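# Close the refrigerator door fully with a Stretch robot

## Task

Get the refrigerator door completely closed so that it stays closed without the robot holding it, and do not let anything drop far, do not bang the door open or closed, and do not let the robot topple or finish leaning.

## Robot and tools

ROBOT. A Hello Robot Stretch 4, a single-arm mobile manipulator about 1.6 m tall. It has an omni-wheel base (rim within 0.23 m of the base origin), a lift on a mast, one telescoping arm that reaches forward, a three-joint wrist and a two-finger gripper. Cameras: head_camera, head_left_camera, head_right_camera, wrist_camera. Loose objects may occasionally get nudged by something else in the scene.

FRAMES. Base frame: origin on the floor below the base centre, x forward, y left, z up. hand_pose (the point between open fingertips, link pinch) is reported in this frame; its printed position may be somewhat off. Odometry frame is the base frame as it was when the scene began; base_odometry counts wheel rotation only, so slip shows up as travel. Heading runs -3.142 to 3.142, left positive.

execute_actions. Argument actions: a list holding one action or nothing (empty returns state and images only). Argument cameras: list of camera names, or "all"/null/omitted for all, [] for none. An action holds base, joints, or both, plus optional pace and contact_limits; alternatively only end_of_arm.
- base: exactly one key, each a relative move from where the base last reported itself. translate_m: straight drive in metres, forward positive, -2 to 2. strafe_m: sideways in metres, left positive, -2 to 2. rotate_rad: turn in place in radians, counter-clockwise positive, -3.2 to 3.2.
- joints: absolute targets by name, not offsets. lift_m 0 to 1.2 m (tolerance 0.004). arm_m 0 to 0.55 m extension (0.004). wrist_yaw_rad -1.134 to 4.276 (0 forward, positive left, 3.14 stowed back; over 3.4 the arm may block it; 0.02). wrist_pitch_rad -1.117 to 4.259 (0 level, 1.57 pointing down; 0.05). wrist_roll_rad -1.117 to 4.259 (0 fingers level, positive clockwise viewed from behind; 0.02). gripper_m -0.038 to 0.141 m fingertip gap (below 0 fingers press together; 0.004). Joint targets past the range are clipped and reported; other bad values or unknown keys reject the whole call.
- pace: "slow", "default", "fast", "max". Base top speeds 0.1/0.3/0.4/0.6 m/s and 1/2/3/4 rad/s, reduced when lift is above 0.2 (down to 0.3 m/s and 1 rad/s at 1.2).
- contact_limits: only arm_m, 0 (gentlest) to 0.75 (firmest), default 0.5; the arm stops on contact at that threshold.
- end_of_arm: "enable_torque" revives wrist/gripper motors that shut off.
All motions in an action start together; one action lasts at most 15 s. Joints or base left out of an action may still be driving toward earlier targets without that being reported. To unfold the wrist at scene start, send lift_m 0.4 with wrist_yaw_rad 0 together.

wait(seconds 0 to 10): lets time pass with no new command and returns state and images.
zoom_image(camera, region [x0,y0,x1,y1] pixels, top-left origin, at most 504x504): closer look at that camera's latest full image.
read_manual(section "licences"): licence texts only.
finished_scene(scene 1 or 2): ends the scene once the robot has settled; irreversible; reports success and gives the next scene's task. A reply with no tool call ends everything.

RESULT LINES. base_status/joint_status: "done"; "off_target" (stopped short, may still push); "contact_stop_at_<key>" (hit something; that part goes slack and holds where it stopped, a slack lift can sag, slack wheels can roll); "limit_stop_at_<name>", e.g. own_body (self-collision, likely with gripper pitched up below -0.2 and rolled below -0.4 or above 4) or tilt (leaning over 6 degrees: lift, arm, wheels go slack and ignore commands until upright); "time_out"; "torque_fault" (a wrist or gripper motor overloaded and went limp; send enable_torque). on_its_own lists what moved without being commanded; "held at" gives the held target, not the position. lidar_m: 12 distances in 30-degree sectors, first straight ahead, going counter-clockwise (4th left, 7th behind, 10th right); "-" means nothing seen or closer than 0.25 m. wrist_depth_mm: 7x7 grid of median depths, 100 to 2000 mm, read from top left. turned_by_wheels vs turned_by_imu differing by more than about 0.1 rad suggests a collision or slip. base_tilt in degrees (forward, right positive), with a fixed bias up to 1.5. motor_effort: percent of max, peak in brackets; efforts at rest outside the normal band indicate pushing or load. Gripper readings do not confirm a grasp.

CAUTIONS. Move the door smoothly, never fast enough to slam it, and confirm it is fully shut and stays so on its own before ending. Avoid knocking items off; avoid steady hard pushes with the gripper high or contact limits high, which can tip the robot; avoid driving or turning with a heavy load and arm extended beyond 0.2. Pressing the gripper into things during base or arm motion can cause torque faults. Shorter total robot motion time is better.

Each tool is called after "Request:" by a JSON object that holds its "op" and its "data", one argument or row to a line.

## Session

I'll start by looking at the current state of the scene.

Request:
{"op": "execute_actions", "data": {
  "actions": []
}}

Scene clock: 0.00 s.
base_odometry: x=+0.000 y=+0.000 heading=+0.000 (m, m, rad; odometry frame)
turned_by_wheels: +0.000 (rad since the last result)
turned_by_imu: +0.000 (rad since the last result)
base_tilt: forward=+0.0 right=+0.4 (deg)
lidar_m: 1.02 0.83 0.80 0.90 0.94 0.90 1.03 1.21 1.49 3.22 1.25 1.25
base_status: not commanded
joint_positions: lift_m=+0.131 arm_m=+0.002 wrist_yaw_rad=+3.044 wrist_pitch_rad=-0.017 wrist_roll_rad=-0.005 gripper_m=+0.057
joint_status: not commanded
motor_effort: lift_m=+18 arm_m=-1 wrist_yaw_rad=-2 wrist_pitch_rad=-7 wrist_roll_rad=+0 gripper_m=-2 wheel_0=+1 wheel_1=+0 wheel_2=+1 (%)
hand_pose: x=-0.1058 y=+0.1151 z=+0.3142 quat_wxyz=(+0.049, +0.009, -0.003, +0.999) (m; base frame)
wrist_depth_mm: - 144 1366 1138 991 891 809 / 107 144 1366 1182 1008 878 809 / 109 143 1281 1160 1042 891 820 / 125 144 1281 1160 1008 891 809 / 1281 1618 1336 1160 1008 904 809 / 1255 1366 198 1138 198 891 798 / 891 842 866 113 831 798 788
pictures: head_camera, head_left_camera, head_right_camera, wrist_camera
Images, in order (width x height): head_camera 420x560, head_left_camera 420x672, head_right_camera 420x672, wrist_camera 616x392.

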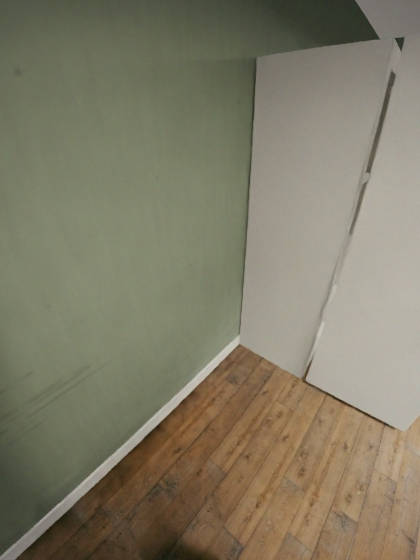

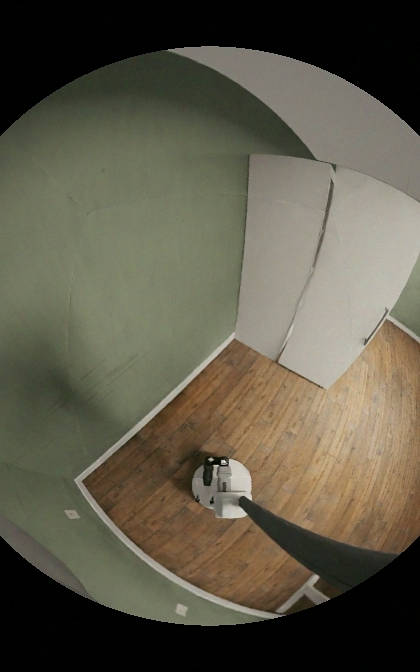

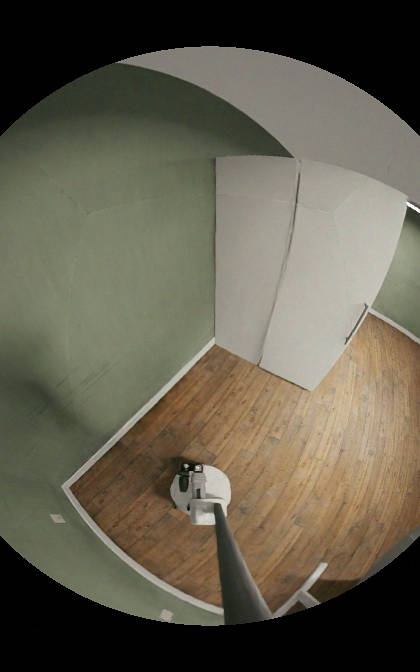

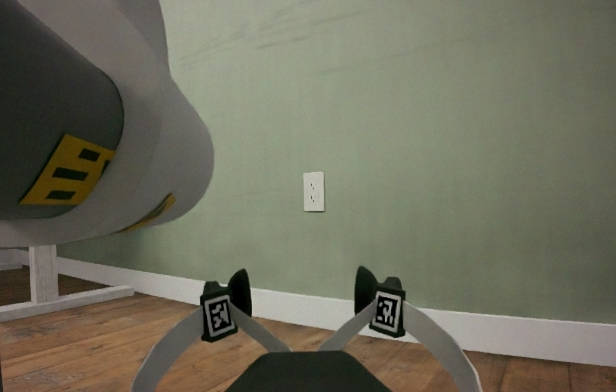

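Request:
{"op": "execute_actions", "data": {
  "actions": [
    {"base": {"strafe_m": -1.9}, "joints": {"lift_m": 0.4, "wrist_yaw_rad": 0.0, "gripper_m": 0.0}, "pace": "max"}
  ]
}}

Scene clock: 6.37 s.
base_odometry: x=+0.000 y=-1.900 heading=+0.000 (m, m, rad; odometry frame)
turned_by_wheels: +0.000 (rad since the last result)
turned_by_imu: +0.003 (rad since the last result)
base_tilt: forward=+0.1 right=+0.4 (deg)
lidar_m: 2.80 1.07 1.09 2.47 1.34 1.31 1.47 1.46 1.46 1.61 2.52 2.62
base_status: done
joint_positions: lift_m=+0.400 arm_m=+0.002 wrist_yaw_rad=+0.000 wrist_pitch_rad=-0.017 wrist_roll_rad=-0.005 gripper_m=+0.000
joint_status: all done
motor_effort: lift_m=+20(23) arm_m=-1(0) wrist_yaw_rad=-1(8) wrist_pitch_rad=-6(7) wrist_roll_rad=+0(1) gripper_m=-5(5) wheel_0=+1(14) wheel_1=+0(16) wheel_2=+0(2) (%)
hand_pose: x=+0.4612 y=-0.0874 z=+0.5831 quat_wxyz=(+1.000, -0.003, -0.009, +0.000) (m; base frame)
wrist_depth_mm: 1708 - - - - - 1983 / 1397 - - - - - - / 1397 - - - - - 1983 / 1430 - - - - - 1983 / 1397 - - - - - - / 1430 - - 205 - - 1921 / 1430 1464 183 112 759 1366 1430
pictures: head_camera, head_left_camera, head_right_camera, wrist_camera
Images, in order (width x height): head_camera 420x560, head_left_camera 420x672, head_right_camera 420x672, wrist_camera 616x392.

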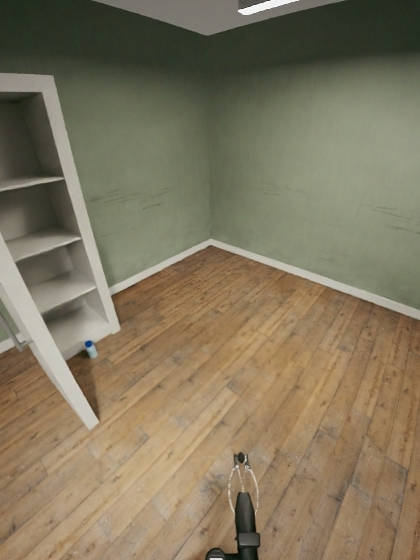

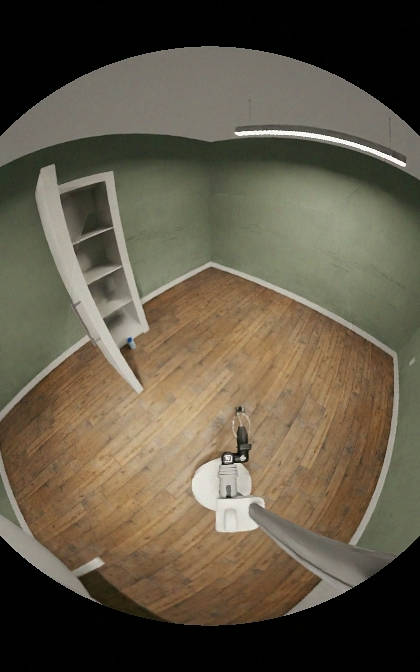

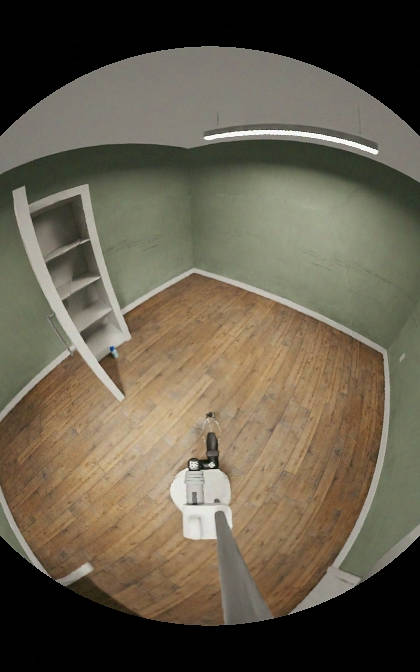

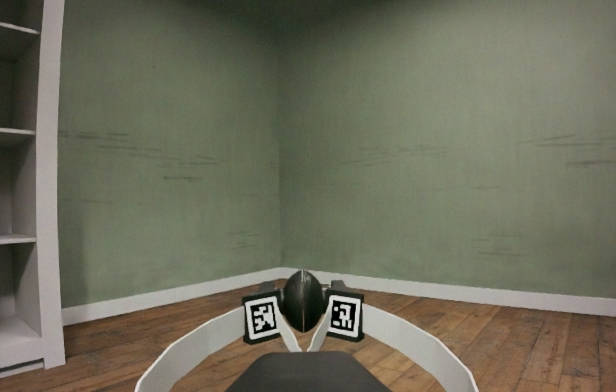

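Request:
{"op": "zoom_image", "data": {
  "camera": "head_camera",
  "region": [0, 230, 200, 450]
}}

Request:
{"op": "zoom_image", "data": {
  "camera": "head_right_camera",
  "region": [0, 170, 200, 420]
}}

Region (0, 230, 200, 450) of head_camera's 420x560 image, scaled by 2.291, with more detail than that image has; it fills the left 458 columns of this view, and the rest is white.

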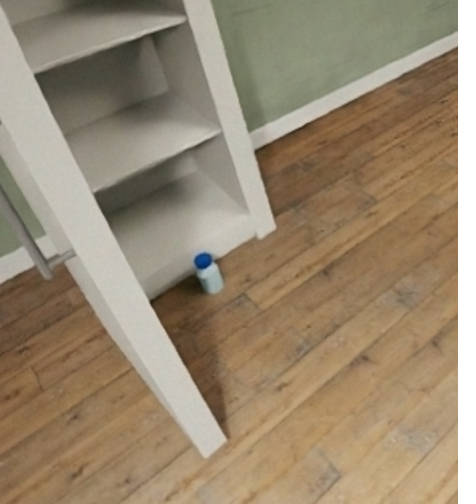

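Region (0, 170, 200, 420) of head_right_camera's 420x672 image, scaled by 2.016, with more detail than that image has; it fills the left 403 columns of this view, and the rest is white.

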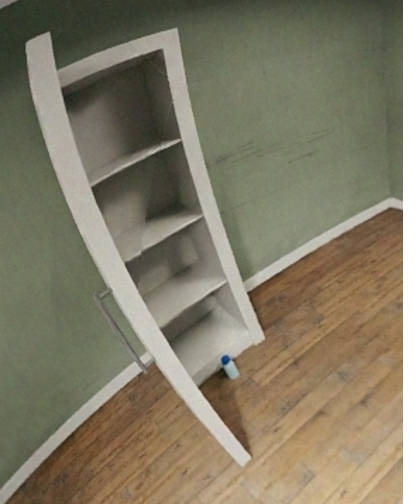

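Request:
{"op": "zoom_image", "data": {
  "camera": "head_camera",
  "region": [180, 420, 320, 560]
}}

Region (180, 420, 320, 560) of head_camera's 420x560 image, scaled by 3.600, with more detail than that image has.

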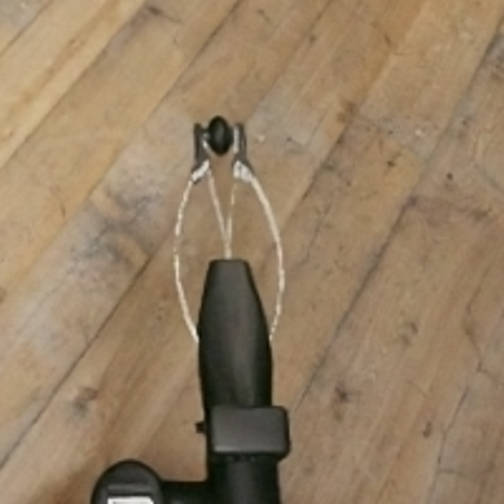

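Request:
{"op": "execute_actions", "data": {
  "actions": [
    {"base": {"translate_m": 0.7}, "joints": {"lift_m": 0.13, "arm_m": 0.2, "wrist_pitch_rad": 0.35, "gripper_m": 0.141}, "pace": "max"}
  ],
  "cameras": ["head_camera"]
}}

Request:
{"op": "execute_actions", "data": {
  "actions": [
    {"base": {"rotate_rad": 1.02}, "joints": {"lift_m": 0.01}, "pace": "fast"}
  ]
}}

Scene clock: 11.43 s.
base_odometry: x=+0.700 y=-1.900 heading=+0.000 (m, m, rad; odometry frame)
turned_by_wheels: +0.000 (rad since the last result)
turned_by_imu: -0.001 (rad since the last result)
base_tilt: forward=+0.1 right=+0.2 (deg)
lidar_m: 2.28 1.28 0.91 0.73 2.68 1.91 2.11 1.92 1.87 2.07 2.09 2.08
base_status: done
joint_positions: lift_m=+0.130 arm_m=+0.199 wrist_yaw_rad=+0.000 wrist_pitch_rad=+0.352 wrist_roll_rad=-0.005 gripper_m=+0.141
joint_status: all done
motor_effort: lift_m=+15(19) arm_m=+5(7) wrist_yaw_rad=-2(1) wrist_pitch_rad=-7(5) wrist_roll_rad=+1(0) gripper_m=+1(6) wheel_0=+0(7) wheel_1=-1(7) wheel_2=+2(15) (%)
hand_pose: x=+0.6408 y=-0.0874 z=+0.2089 quat_wxyz=(+0.985, -0.003, +0.175, +0.001) (m; base frame)
wrist_depth_mm: 1336 1537 1863 - 1708 1499 1308 / 1366 1618 1983 - 1708 1499 1366 / 1366 1537 1576 1537 1576 1499 1366 / 960 976 960 946 931 931 931 / 691 691 691 691 683 676 668 / 530 215 535 539 484 477 517 / 442 430 442 112 445 430 433
pictures: head_camera
Images, in order (width x height): head_camera 420x560.

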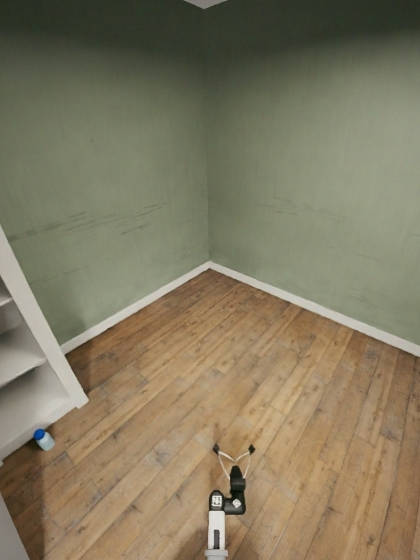

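Scene clock: 12.90 s.
base_odometry: x=+0.700 y=-1.900 heading=+1.020 (m, m, rad; odometry frame)
turned_by_wheels: +1.020 (rad since the last result)
turned_by_imu: +1.010 (rad since the last result)
base_tilt: forward=+0.2 right=+0.3 (deg)
lidar_m: 1.06 0.72 2.68 1.87 2.03 1.94 1.89 2.07 2.12 2.08 2.25 1.31
base_status: done
joint_positions: lift_m=+0.010 arm_m=+0.199 wrist_yaw_rad=+0.000 wrist_pitch_rad=+0.352 wrist_roll_rad=-0.005 gripper_m=+0.141
joint_status: all done
motor_effort: lift_m=+14(14) arm_m=+4(5) wrist_yaw_rad=-1(3) wrist_pitch_rad=-6(7) wrist_roll_rad=+1(1) gripper_m=+0(2) wheel_0=+1(13) wheel_1=+1(8) wheel_2=+0(9) (%)
hand_pose: x=+0.6409 y=-0.0874 z=+0.0889 quat_wxyz=(+0.985, -0.003, +0.175, +0.001) (m; base frame)
wrist_depth_mm: 521 715 1098 1160 1025 1205 1205 / 512 732 931 1138 809 1281 1255 / 521 788 866 831 831 1008 1008 / 544 627 621 609 615 603 597 / 439 445 445 442 439 436 430 / 338 215 345 345 314 306 332 / 285 277 287 113 287 273 278
pictures: head_camera, head_left_camera, head_right_camera, wrist_camera
Images, in order (width x height): head_camera 420x560, head_left_camera 420x672, head_right_camera 420x672, wrist_camera 616x392.

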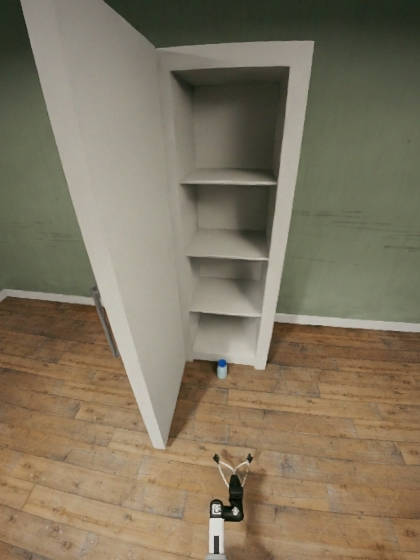

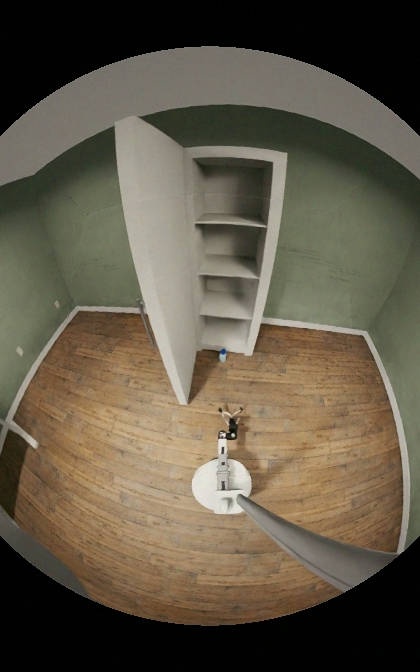

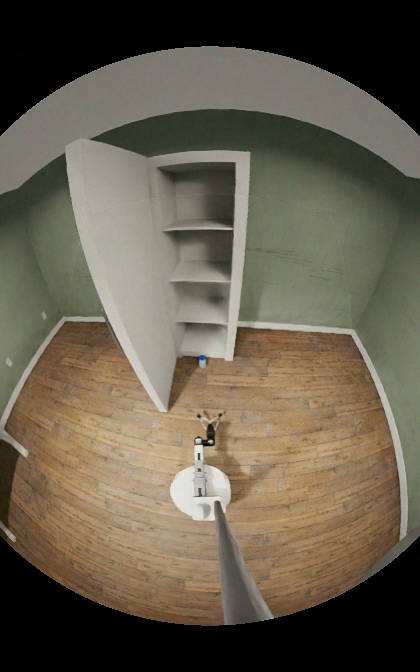

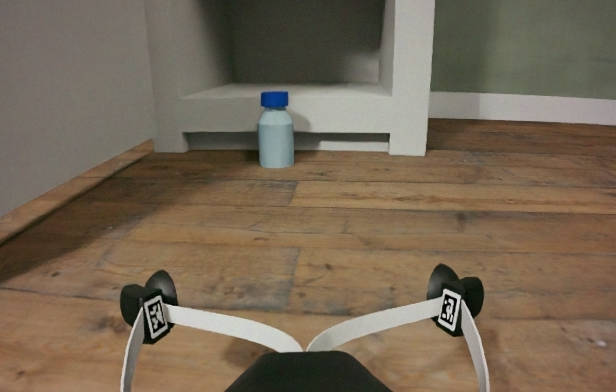

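Request:
{"op": "execute_actions", "data": {
  "actions": [
    {"base": {"translate_m": 0.25}, "joints": {"arm_m": 0.37, "wrist_yaw_rad": 0.2}, "pace": "max"}
  ],
  "cameras": ["head_camera", "wrist_camera"]
}}

Scene clock: 15.40 s.
base_odometry: x=+0.831 y=-1.687 heading=+1.020 (m, m, rad; odometry frame)
turned_by_wheels: +0.000 (rad since the last result)
turned_by_imu: -0.001 (rad since the last result)
base_tilt: forward=+0.2 right=+0.3 (deg)
lidar_m: 0.92 0.50 2.63 1.91 2.00 2.15 2.15 2.33 2.13 2.12 2.05 1.05
base_status: done
joint_positions: lift_m=+0.010 arm_m=+0.369 wrist_yaw_rad=+0.200 wrist_pitch_rad=+0.352 wrist_roll_rad=-0.005 gripper_m=+0.141
joint_status: all done
motor_effort: lift_m=+15(14) arm_m=+5(6) wrist_yaw_rad=-3(6) wrist_pitch_rad=-6(7) wrist_roll_rad=+1(3) gripper_m=+2(1) wheel_0=+0(8) wheel_1=-1(8) wheel_2=+1(13) (%)
hand_pose: x=+0.8229 y=-0.0318 z=+0.0890 quat_wxyz=(+0.980, -0.020, +0.174, +0.099) (m; base frame)
wrist_depth_mm: 359 455 569 809 768 715 504 / 359 466 580 831 788 732 496 / 364 488 480 452 415 407 399 / 373 525 525 349 421 399 375 / 418 442 442 355 413 430 404 / 338 215 345 345 310 304 332 / 283 277 285 112 286 274 278
pictures: head_camera, wrist_camera
Images, in order (width x height): head_camera 420x560, wrist_camera 616x392.

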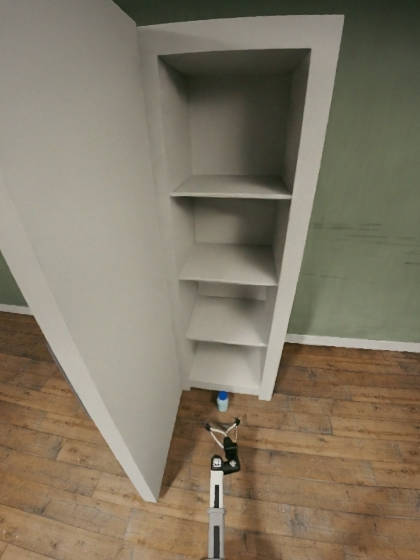

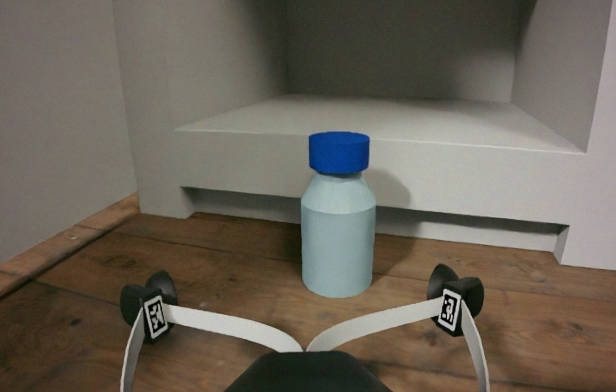

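Request:
{"op": "execute_actions", "data": {
  "actions": [
    {"joints": {"arm_m": 0.535, "lift_m": 0.0, "wrist_pitch_rad": 0.45}, "pace": "fast", "contact_limits": {"arm_m": 0.3}}
  ],
  "cameras": ["head_camera", "wrist_camera"]
}}

Scene clock: 17.13 s.
base_odometry: x=+0.831 y=-1.687 heading=+1.020 (m, m, rad; odometry frame)
turned_by_wheels: +0.000 (rad since the last result)
turned_by_imu: -0.001 (rad since the last result)
base_tilt: forward=+0.0 right=+0.3 (deg)
lidar_m: 0.94 0.50 2.58 1.92 2.01 2.16 2.14 2.33 2.14 2.11 2.05 1.05
base_status: not commanded
joint_positions: lift_m=+0.000 arm_m=+0.534 wrist_yaw_rad=+0.200 wrist_pitch_rad=+0.452 wrist_roll_rad=-0.005 gripper_m=+0.141
joint_status: all done
motor_effort: lift_m=+14(14) arm_m=+5(5) wrist_yaw_rad=-2(2) wrist_pitch_rad=-5(5) wrist_roll_rad=+0(2) gripper_m=+0(2) wheel_0=+0(0) wheel_1=-1(1) wheel_2=+1(1) (%)
contact_limits: arm_m 0.3
hand_pose: x=+0.9767 y=-0.0341 z=+0.0525 quat_wxyz=(+0.970, -0.025, +0.223, +0.098) (m; base frame)
wrist_depth_mm: 301 373 530 654 615 574 549 / 320 355 399 389 387 399 415 / 345 315 290 170 252 240 226 / 375 368 315 166 266 249 234 / 342 343 330 177 314 293 250 / 276 215 206 181 220 253 271 / 236 231 233 113 233 229 -
pictures: head_camera, wrist_camera
Images, in order (width x height): head_camera 420x560, wrist_camera 616x392.

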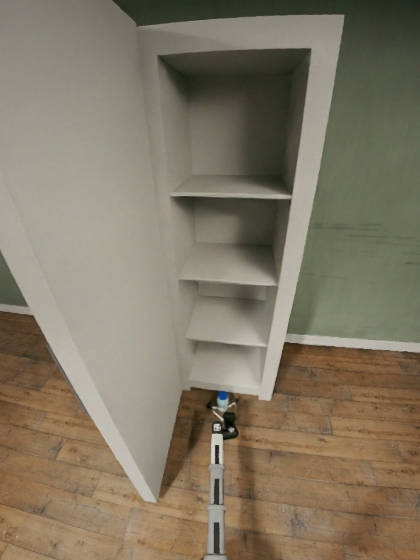

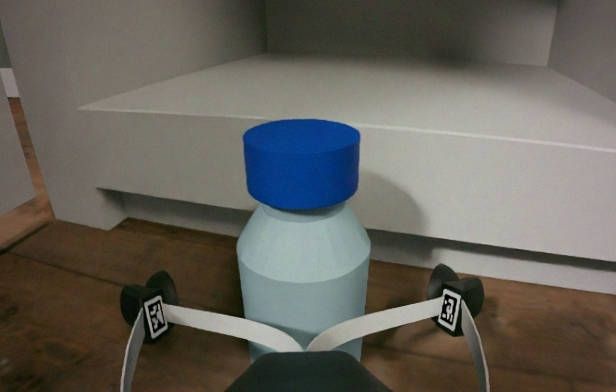

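Request:
{"op": "execute_actions", "data": {
  "actions": [
    {"joints": {"gripper_m": 0.025}, "pace": "fast"}
  ],
  "cameras": ["wrist_camera"]
}}

Scene clock: 19.37 s.
base_odometry: x=+0.831 y=-1.687 heading=+1.020 (m, m, rad; odometry frame)
turned_by_wheels: +0.000 (rad since the last result)
turned_by_imu: -0.001 (rad since the last result)
base_tilt: forward=+0.2 right=+0.2 (deg)
lidar_m: 0.93 0.51 2.63 1.88 2.01 2.19 2.15 2.33 2.16 2.12 2.04 1.04
base_status: not commanded
joint_positions: lift_m=+0.000 arm_m=+0.534 wrist_yaw_rad=+0.200 wrist_pitch_rad=+0.457 wrist_roll_rad=-0.005 gripper_m=+0.026
joint_status: all done
motor_effort: lift_m=+15(15) arm_m=+5(5) wrist_yaw_rad=-1(1) wrist_pitch_rad=-18(20) wrist_roll_rad=-1(0) gripper_m=-20(21) wheel_0=+0(0) wheel_1=-1(1) wheel_2=+1(1) (%)
hand_pose: x=+0.9762 y=-0.0342 z=+0.0512 quat_wxyz=(+0.969, -0.025, +0.225, +0.098) (m; base frame)
wrist_depth_mm: 303 373 530 647 615 574 549 / 320 343 370 362 357 368 382 / 347 319 290 150 252 237 227 / 379 370 317 153 266 248 236 / 336 338 310 163 309 297 281 / 270 273 185 166 187 268 264 / 232 220 221 113 228 218 -
pictures: wrist_camera
Images, in order (width x height): wrist_camera 616x392.

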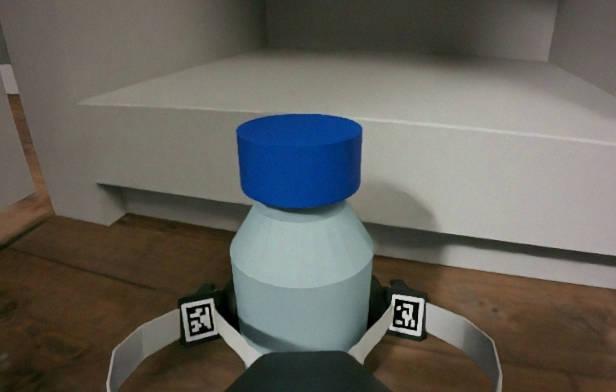

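Request:
{"op": "execute_actions", "data": {
  "actions": [
    {"base": {"rotate_rad": -0.82}, "joints": {"lift_m": 0.02, "arm_m": 0.48}, "pace": "default"}
  ],
  "cameras": ["head_camera", "wrist_camera"]
}}

Scene clock: 21.53 s.
base_odometry: x=+0.831 y=-1.687 heading=+0.200 (m, m, rad; odometry frame)
turned_by_wheels: -0.820 (rad since the last result)
turned_by_imu: -0.812 (rad since the last result)
base_tilt: forward=+0.2 right=+0.2 (deg)
lidar_m: 0.88 1.02 0.58 0.50 2.61 1.91 2.37 2.15 2.12 2.37 2.11 2.13
base_status: done
joint_positions: lift_m=+0.020 arm_m=+0.481 wrist_yaw_rad=+0.200 wrist_pitch_rad=+0.457 wrist_roll_rad=-0.005 gripper_m=+0.026
joint_status: all done
motor_effort: lift_m=+23(24) arm_m=-5(7) wrist_yaw_rad=-2(9) wrist_pitch_rad=-20(20) wrist_roll_rad=+0(1) gripper_m=-21(22) wheel_0=+0(3) wheel_1=+0(6) wheel_2=+1(8) (%)
hand_pose: x=+0.9229 y=-0.0342 z=+0.0705 quat_wxyz=(+0.969, -0.025, +0.225, +0.098) (m; base frame)
wrist_depth_mm: 820 904 1008 1138 1281 1499 1397 / 866 931 1008 1098 1138 1160 1205 / 707 691 634 150 668 661 676 / 488 484 452 153 477 473 466 / 370 368 340 163 351 364 362 / 297 300 185 166 188 294 290 / 255 243 244 113 251 240 -
pictures: head_camera, wrist_camera
Images, in order (width x height): head_camera 420x560, wrist_camera 616x392.

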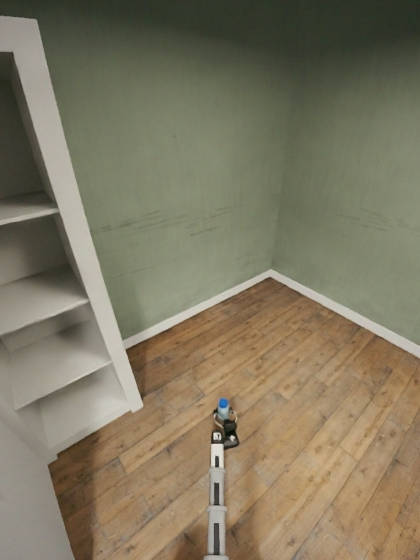

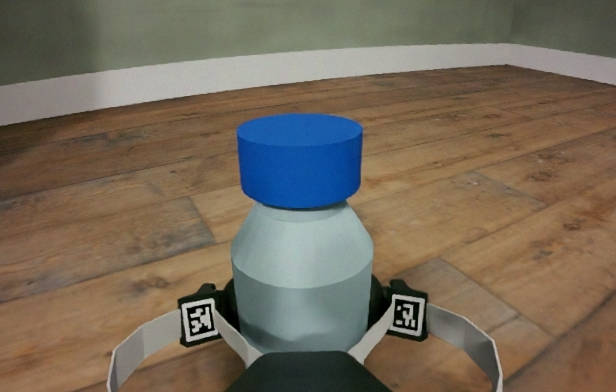

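Request:
{"op": "execute_actions", "data": {
  "actions": [
    {"joints": {"lift_m": 0.0, "gripper_m": 0.115}, "pace": "fast"}
  ],
  "cameras": ["wrist_camera"]
}}

Scene clock: 23.37 s.
base_odometry: x=+0.831 y=-1.687 heading=+0.200 (m, m, rad; odometry frame)
turned_by_wheels: +0.000 (rad since the last result)
turned_by_imu: -0.001 (rad since the last result)
base_tilt: forward=+0.1 right=+0.3 (deg)
lidar_m: 0.91 1.02 0.59 0.50 2.62 1.89 2.38 2.12 2.14 2.32 2.10 2.14
base_status: not commanded
joint_positions: lift_m=+0.000 arm_m=+0.481 wrist_yaw_rad=+0.200 wrist_pitch_rad=+0.453 wrist_roll_rad=-0.005 gripper_m=+0.115
joint_status: all done
motor_effort: lift_m=+16(21) arm_m=-5(5) wrist_yaw_rad=-2(1) wrist_pitch_rad=-7(22) wrist_roll_rad=+2(1) gripper_m=+1(21) wheel_0=+0(0) wheel_1=+0(0) wheel_2=+1(1) (%)
hand_pose: x=+0.9234 y=-0.0341 z=+0.0522 quat_wxyz=(+0.970, -0.025, +0.223, +0.098) (m; base frame)
wrist_depth_mm: 831 904 1008 1138 1281 1499 1397 / 854 931 991 1078 1078 1098 1138 / 668 654 634 170 621 621 627 / 452 452 421 165 442 439 436 / 343 343 329 176 340 338 336 / 274 267 198 182 202 271 270 / 236 230 233 113 232 228 -
pictures: wrist_camera
Images, in order (width x height): wrist_camera 616x392.

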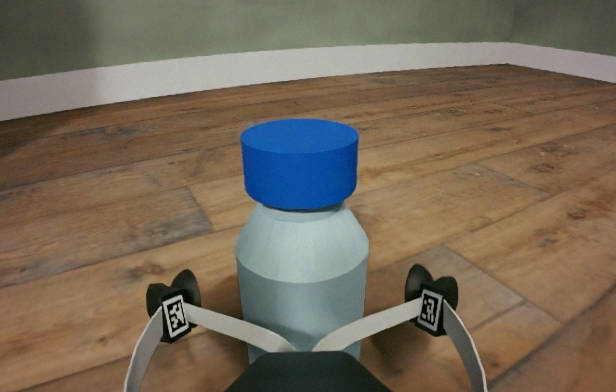

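Request:
{"op": "execute_actions", "data": {
  "actions": [
    {"base": {"translate_m": -0.55}, "joints": {"lift_m": 0.3, "arm_m": 0.15}, "pace": "max"}
  ],
  "cameras": ["head_camera", "head_left_camera"]
}}

Scene clock: 26.47 s.
base_odometry: x=+0.292 y=-1.796 heading=+0.200 (m, m, rad; odometry frame)
turned_by_wheels: +0.000 (rad since the last result)
turned_by_imu: -0.001 (rad since the last result)
base_tilt: forward=+0.1 right=+0.3 (deg)
lidar_m: 1.43 0.79 0.81 2.49 1.48 1.51 1.80 1.71 1.73 2.11 2.45 2.46
base_status: done
joint_positions: lift_m=+0.300 arm_m=+0.151 wrist_yaw_rad=+0.200 wrist_pitch_rad=+0.452 wrist_roll_rad=-0.005 gripper_m=+0.115
joint_status: all done
motor_effort: lift_m=+21(24) arm_m=-5(6) wrist_yaw_rad=-1(3) wrist_pitch_rad=-6(6) wrist_roll_rad=+3(0) gripper_m=-1(0) wheel_0=+1(15) wheel_1=+2(9) wheel_2=-1(13) (%)
hand_pose: x=+0.5934 y=-0.0342 z=+0.3519 quat_wxyz=(+0.970, -0.025, +0.223, +0.098) (m; base frame)
wrist_depth_mm: 1255 1281 1618 1808 - - 1921 / 1281 1366 1708 1921 - - 1921 / 1281 1229 1464 1576 1576 1618 1618 / 1060 1138 1138 1118 1098 1118 1118 / 878 866 878 866 866 854 854 / 699 668 654 707 216 691 683 / 603 580 603 113 603 574 591
pictures: head_camera, head_left_camera
Images, in order (width x height): head_camera 420x560, head_left_camera 420x672.

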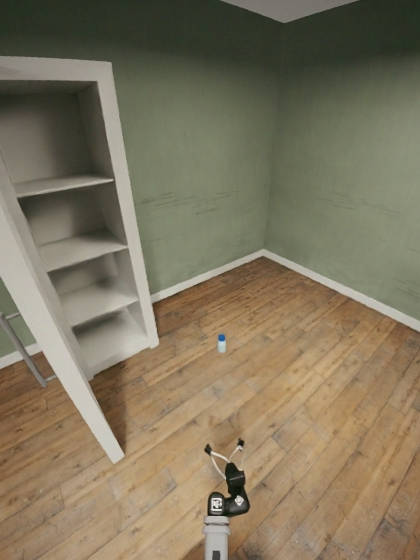

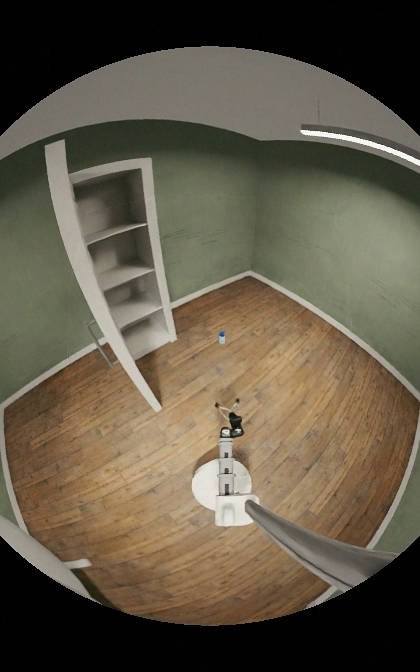

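Request:
{"op": "execute_actions", "data": {
  "actions": [
    {"base": {"strafe_m": 0.75}, "joints": {"arm_m": 0.0, "wrist_yaw_rad": 0.0, "wrist_pitch_rad": 0.0, "gripper_m": 0.0}, "pace": "max"}
  ]
}}

Scene clock: 29.33 s.
base_odometry: x=+0.142 y=-1.061 heading=+0.201 (m, m, rad; odometry frame)
turned_by_wheels: +0.000 (rad since the last result)
turned_by_imu: -0.003 (rad since the last result)
base_tilt: forward=+0.2 right=+0.1 (deg)
lidar_m: 0.58 1.24 1.55 1.88 1.69 1.05 1.13 2.15 2.18 2.71 3.03 0.61
base_status: done
joint_positions: lift_m=+0.300 arm_m=+0.003 wrist_yaw_rad=+0.000 wrist_pitch_rad=+0.003 wrist_roll_rad=-0.005 gripper_m=+0.000
joint_status: all done
joint sent to its limit — the command would take arm_m past its lower limit, so that joint was sent only as far as its limit.
motor_effort: lift_m=+21(21) arm_m=-5(5) wrist_yaw_rad=-1(6) wrist_pitch_rad=-7(13) wrist_roll_rad=-1(1) gripper_m=-5(5) wheel_0=+2(13) wheel_1=+0(16) wheel_2=+0(2) (%)
hand_pose: x=+0.4620 y=-0.0875 z=+0.4772 quat_wxyz=(+1.000, -0.003, +0.001, +0.000) (m; base frame)
wrist_depth_mm: 1182 1042 603 449 373 - - / 1182 1042 597 455 373 - - / 1182 1025 597 455 377 - - / 1182 1042 609 455 379 - - / 1182 1060 609 459 379 - - / 1138 1098 585 204 366 1618 1576 / 1160 1078 183 113 270 1098 1138
pictures: head_camera, head_left_camera, head_right_camera, wrist_camera
Images, in order (width x height): head_camera 420x560, head_left_camera 420x672, head_right_camera 420x672, wrist_camera 616x392.

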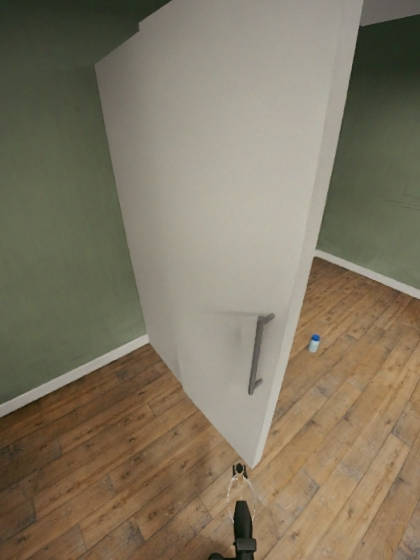

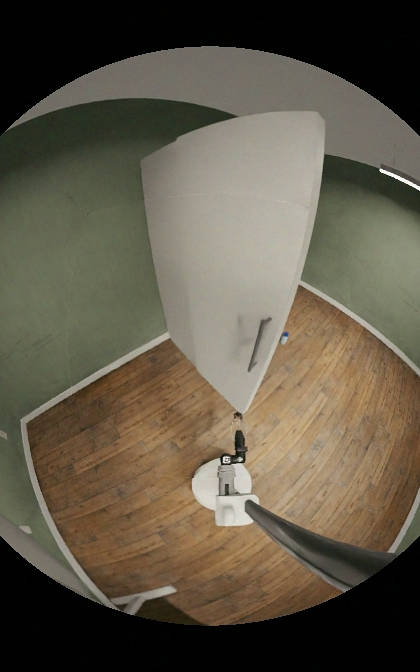

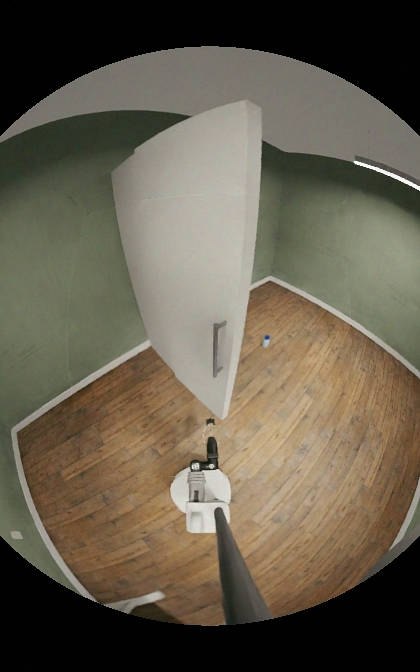

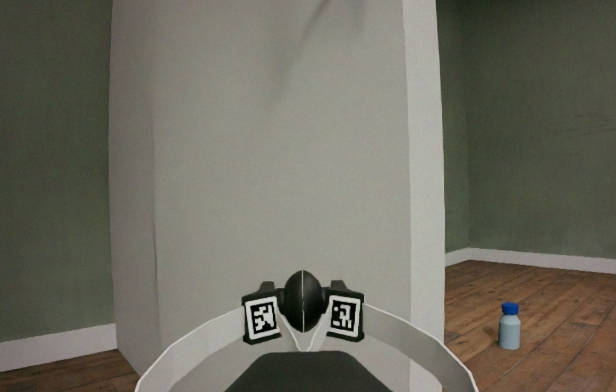

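Request:
{"op": "execute_actions", "data": {
  "actions": [
    {"base": {"translate_m": 0.4}, "joints": {"arm_m": 0.2}, "pace": "slow"}
  ],
  "cameras": ["head_camera", "head_right_camera", "wrist_camera"]
}}

Scene clock: 35.03 s.
base_odometry: x=+0.534 y=-0.981 heading=+0.201 (m, m, rad; odometry frame)
turned_by_wheels: +0.000 (rad since the last result)
turned_by_imu: -0.002 (rad since the last result)
base_tilt: forward=+0.1 right=+0.3 (deg)
lidar_m: 0.68 0.65 1.22 1.53 1.95 1.42 1.49 2.50 2.52 3.07 2.78 0.99
base_status: done
joint_positions: lift_m=+0.300 arm_m=+0.199 wrist_yaw_rad=+0.000 wrist_pitch_rad=+0.003 wrist_roll_rad=-0.005 gripper_m=+0.000
joint_status: all done
motor_effort: lift_m=+21(21) arm_m=+4(9) wrist_yaw_rad=-2(6) wrist_pitch_rad=-7(7) wrist_roll_rad=+1(0) gripper_m=-5(5) wheel_0=+2(12) wheel_1=+1(4) wheel_2=-2(7) (%)
hand_pose: x=+0.6585 y=-0.0874 z=+0.4772 quat_wxyz=(+1.000, -0.003, +0.001, +0.000) (m; base frame)
wrist_depth_mm: 286 324 377 452 564 - - / 285 324 379 452 559 - - / 285 324 379 452 564 - - / 285 325 379 455 559 - - / 285 324 379 449 559 - - / 282 322 353 206 544 1661 1576 / 285 314 183 113 343 1118 1138
pictures: head_camera, head_right_camera, wrist_camera
Images, in order (width x height): head_camera 420x560, head_right_camera 420x672, wrist_camera 616x392.

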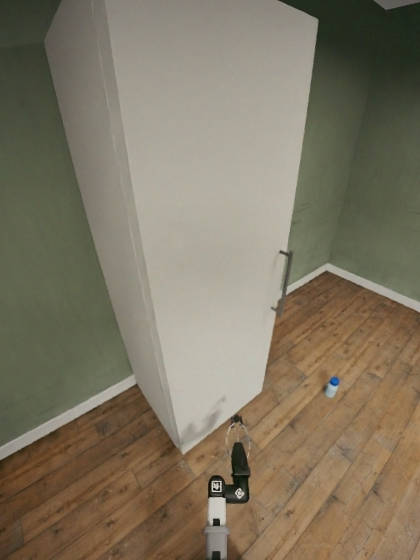

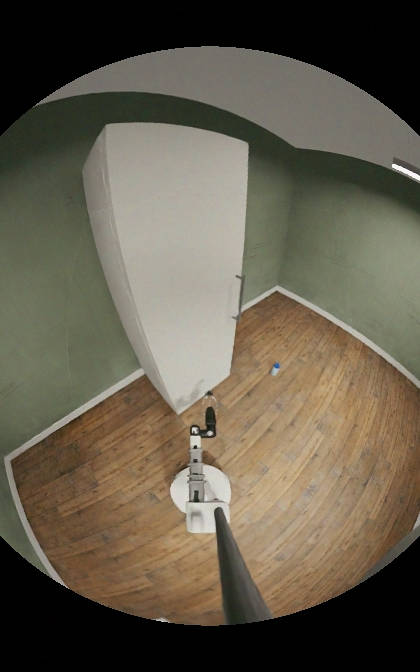

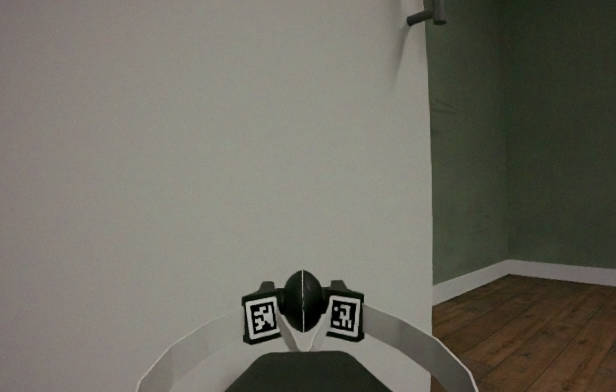

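Request:
{"op": "execute_actions", "data": {
  "actions": [],
  "cameras": ["head_camera", "head_left_camera", "wrist_camera"]
}}

Request:
{"op": "zoom_image", "data": {
  "camera": "head_camera",
  "region": [100, 300, 320, 480]
}}

Scene clock: 35.13 s.
base_odometry: x=+0.534 y=-0.981 heading=+0.201 (m, m, rad; odometry frame)
turned_by_wheels: +0.000 (rad since the last result)
turned_by_imu: +0.000 (rad since the last result)
base_tilt: forward=+0.0 right=+0.3 (deg)
lidar_m: 0.66 0.64 1.23 1.53 1.95 1.44 1.45 2.48 2.55 3.09 2.77 0.99
base_status: done
joint_positions: lift_m=+0.300 arm_m=+0.199 wrist_yaw_rad=+0.000 wrist_pitch_rad=+0.003 wrist_roll_rad=-0.005 gripper_m=+0.000
joint_status: all done
motor_effort: lift_m=+21(21) arm_m=+5(9) wrist_yaw_rad=-1(6) wrist_pitch_rad=-7(7) wrist_roll_rad=+0(0) gripper_m=-4(5) wheel_0=+2(12) wheel_1=+1(4) wheel_2=-2(7) (%)
hand_pose: x=+0.6585 y=-0.0874 z=+0.4772 quat_wxyz=(+1.000, -0.003, +0.001, +0.000) (m; base frame)
wrist_depth_mm: 286 322 377 455 564 - - / 285 324 377 455 564 - - / 286 325 377 455 564 - - / 286 322 379 452 559 - - / 285 324 379 449 559 - - / 282 322 353 205 539 1618 1576 / 285 314 183 113 343 1098 1118
pictures: head_camera, head_left_camera, wrist_camera
Images, in order (width x height): head_camera 420x560, head_left_camera 420x672, wrist_camera 616x392.

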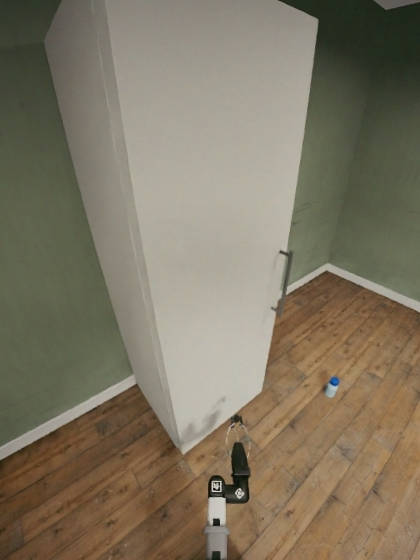

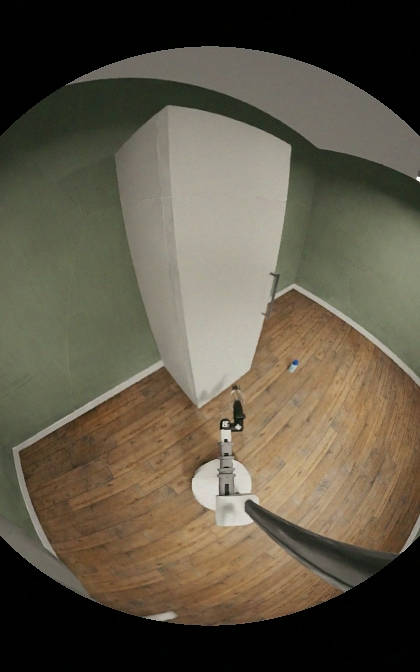

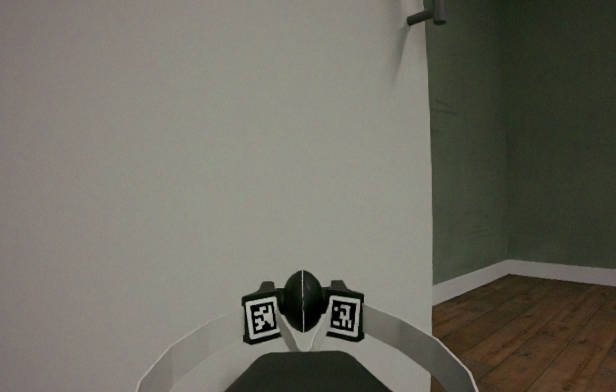

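Region (100, 300, 320, 480) of head_camera's 420x560 image, scaled by 2.291, with more detail than that image has; it fills the top 412 rows of this view, and the rest is white.

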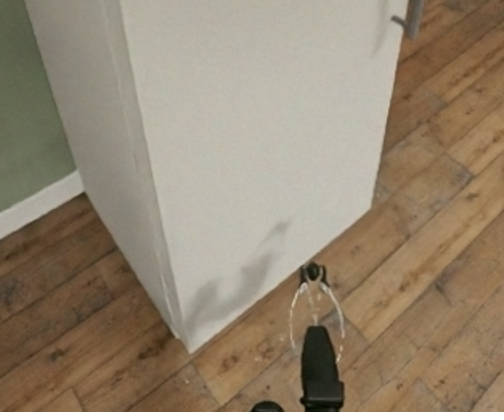

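Request:
{"op": "execute_actions", "data": {
  "actions": [
    {"joints": {"arm_m": 0.43}, "pace": "slow", "contact_limits": {"arm_m": 0.2}}
  ],
  "cameras": ["head_camera", "wrist_camera"]
}}

Scene clock: 38.83 s.
base_odometry: x=+0.534 y=-0.981 heading=+0.198 (m, m, rad; odometry frame)
turned_by_wheels: -0.002 (rad since the last result)
turned_by_imu: -0.004 (rad since the last result)
base_tilt: forward=+0.0 right=+0.4 (deg)
lidar_m: 0.68 0.66 1.24 1.53 1.93 1.42 1.46 2.48 2.52 3.07 2.76 1.02
base_status: not commanded
joint_positions: lift_m=+0.300 arm_m=+0.423 wrist_yaw_rad=-0.020 wrist_pitch_rad=+0.003 wrist_roll_rad=-0.005 gripper_m=+0.000
joint_status: arm_m contact_stop (moved +0.224 of +0.231)
on_its_own: arm_m is slack since a contact_stop (your +0.430 is given up); wrist_yaw_rad is at rest, and its effort (+54) is outside its rest range (-13 to +13)
motor_effort: lift_m=+21(21) arm_m=+0(12) wrist_yaw_rad=+54(56) wrist_pitch_rad=-9(9) wrist_roll_rad=-1(1) gripper_m=-5(6) wheel_0=-9(9) wheel_1=-4(4) wheel_2=-17(17) (%)
contact_limits: arm_m 0.2
hand_pose: x=+0.8804 y=-0.0931 z=+0.4771 quat_wxyz=(+1.000, -0.003, +0.002, -0.010) (m; base frame)
wrist_depth_mm: 150 170 201 245 310 1863 1983 / 149 170 202 244 307 1921 1921 / 150 171 202 243 306 1863 1863 / 150 171 202 242 307 1863 1921 / 149 171 202 242 306 1863 1921 / 148 170 196 203 190 1366 1576 / 149 165 157 113 294 991 1160
pictures: head_camera, wrist_camera
Images, in order (width x height): head_camera 420x560, wrist_camera 616x392.

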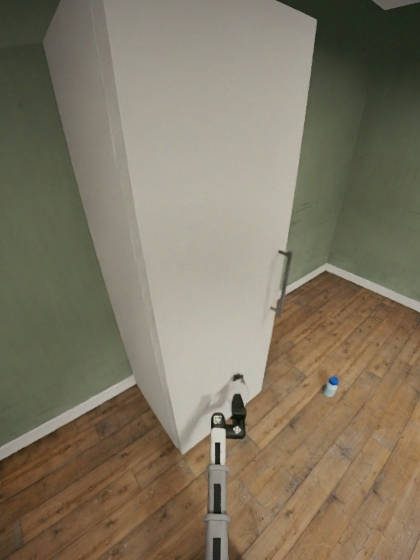

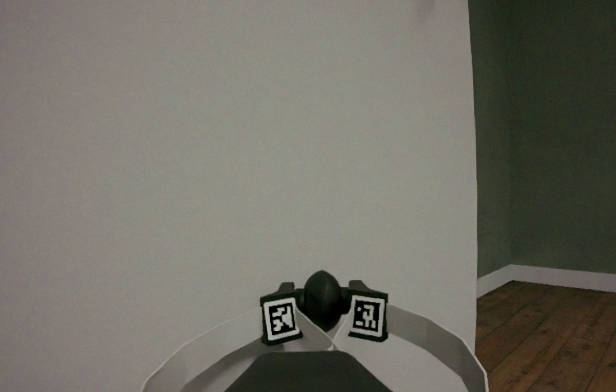

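The door resisted the push firmly and didn't move, so it's fully shut. I'll retract the arm now.

Request:
{"op": "execute_actions", "data": {
  "actions": [
    {"joints": {"arm_m": 0.33}, "pace": "max"}
  ],
  "cameras": ["head_camera", "wrist_camera"]
}}

Scene clock: 39.87 s.
base_odometry: x=+0.534 y=-0.981 heading=+0.200 (m, m, rad; odometry frame)
turned_by_wheels: +0.002 (rad since the last result)
turned_by_imu: +0.002 (rad since the last result)
base_tilt: forward=+0.2 right=+0.2 (deg)
lidar_m: 0.67 0.68 1.24 1.53 1.96 1.42 1.45 2.47 2.52 3.09 2.78 1.00
base_status: not commanded
joint_positions: lift_m=+0.300 arm_m=+0.331 wrist_yaw_rad=+0.000 wrist_pitch_rad=+0.003 wrist_roll_rad=-0.005 gripper_m=+0.000
joint_status: all done
motor_effort: lift_m=+21(21) arm_m=-5(5) wrist_yaw_rad=-1(55) wrist_pitch_rad=-7(9) wrist_roll_rad=-1(1) gripper_m=-5(6) wheel_0=+0(10) wheel_1=-2(5) wheel_2=+0(17) (%)
hand_pose: x=+0.7902 y=-0.0875 z=+0.4772 quat_wxyz=(+1.000, -0.003, +0.001, +0.000) (m; base frame)
wrist_depth_mm: 202 228 268 322 399 1921 - / 201 229 268 320 397 1983 - / 202 229 268 320 397 1863 - / 202 229 267 319 397 1863 - / 200 229 267 320 397 1921 - / 201 227 249 205 379 1499 1537 / 202 222 183 113 270 1118 1138
pictures: head_camera, wrist_camera
Images, in order (width x height): head_camera 420x560, wrist_camera 616x392.

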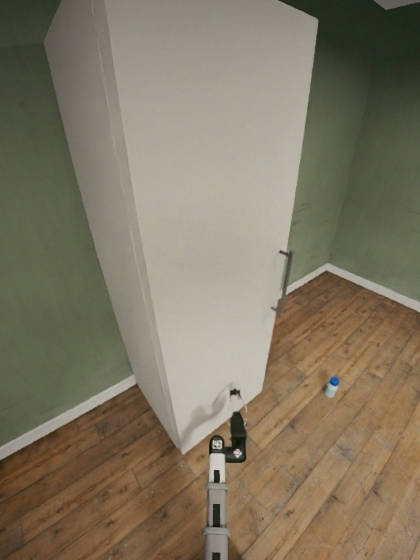

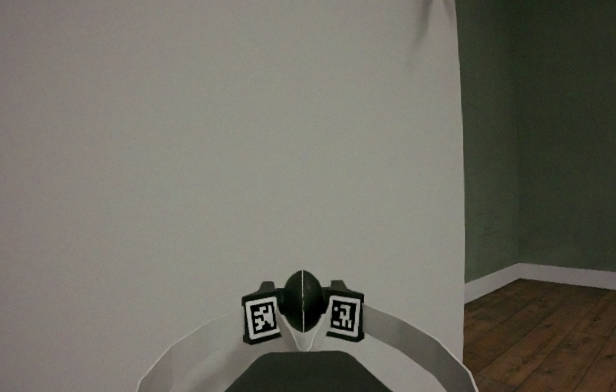

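Request:
{"op": "finished_scene", "data": {
  "scene": 1
}}

The scene is finished: the task was done.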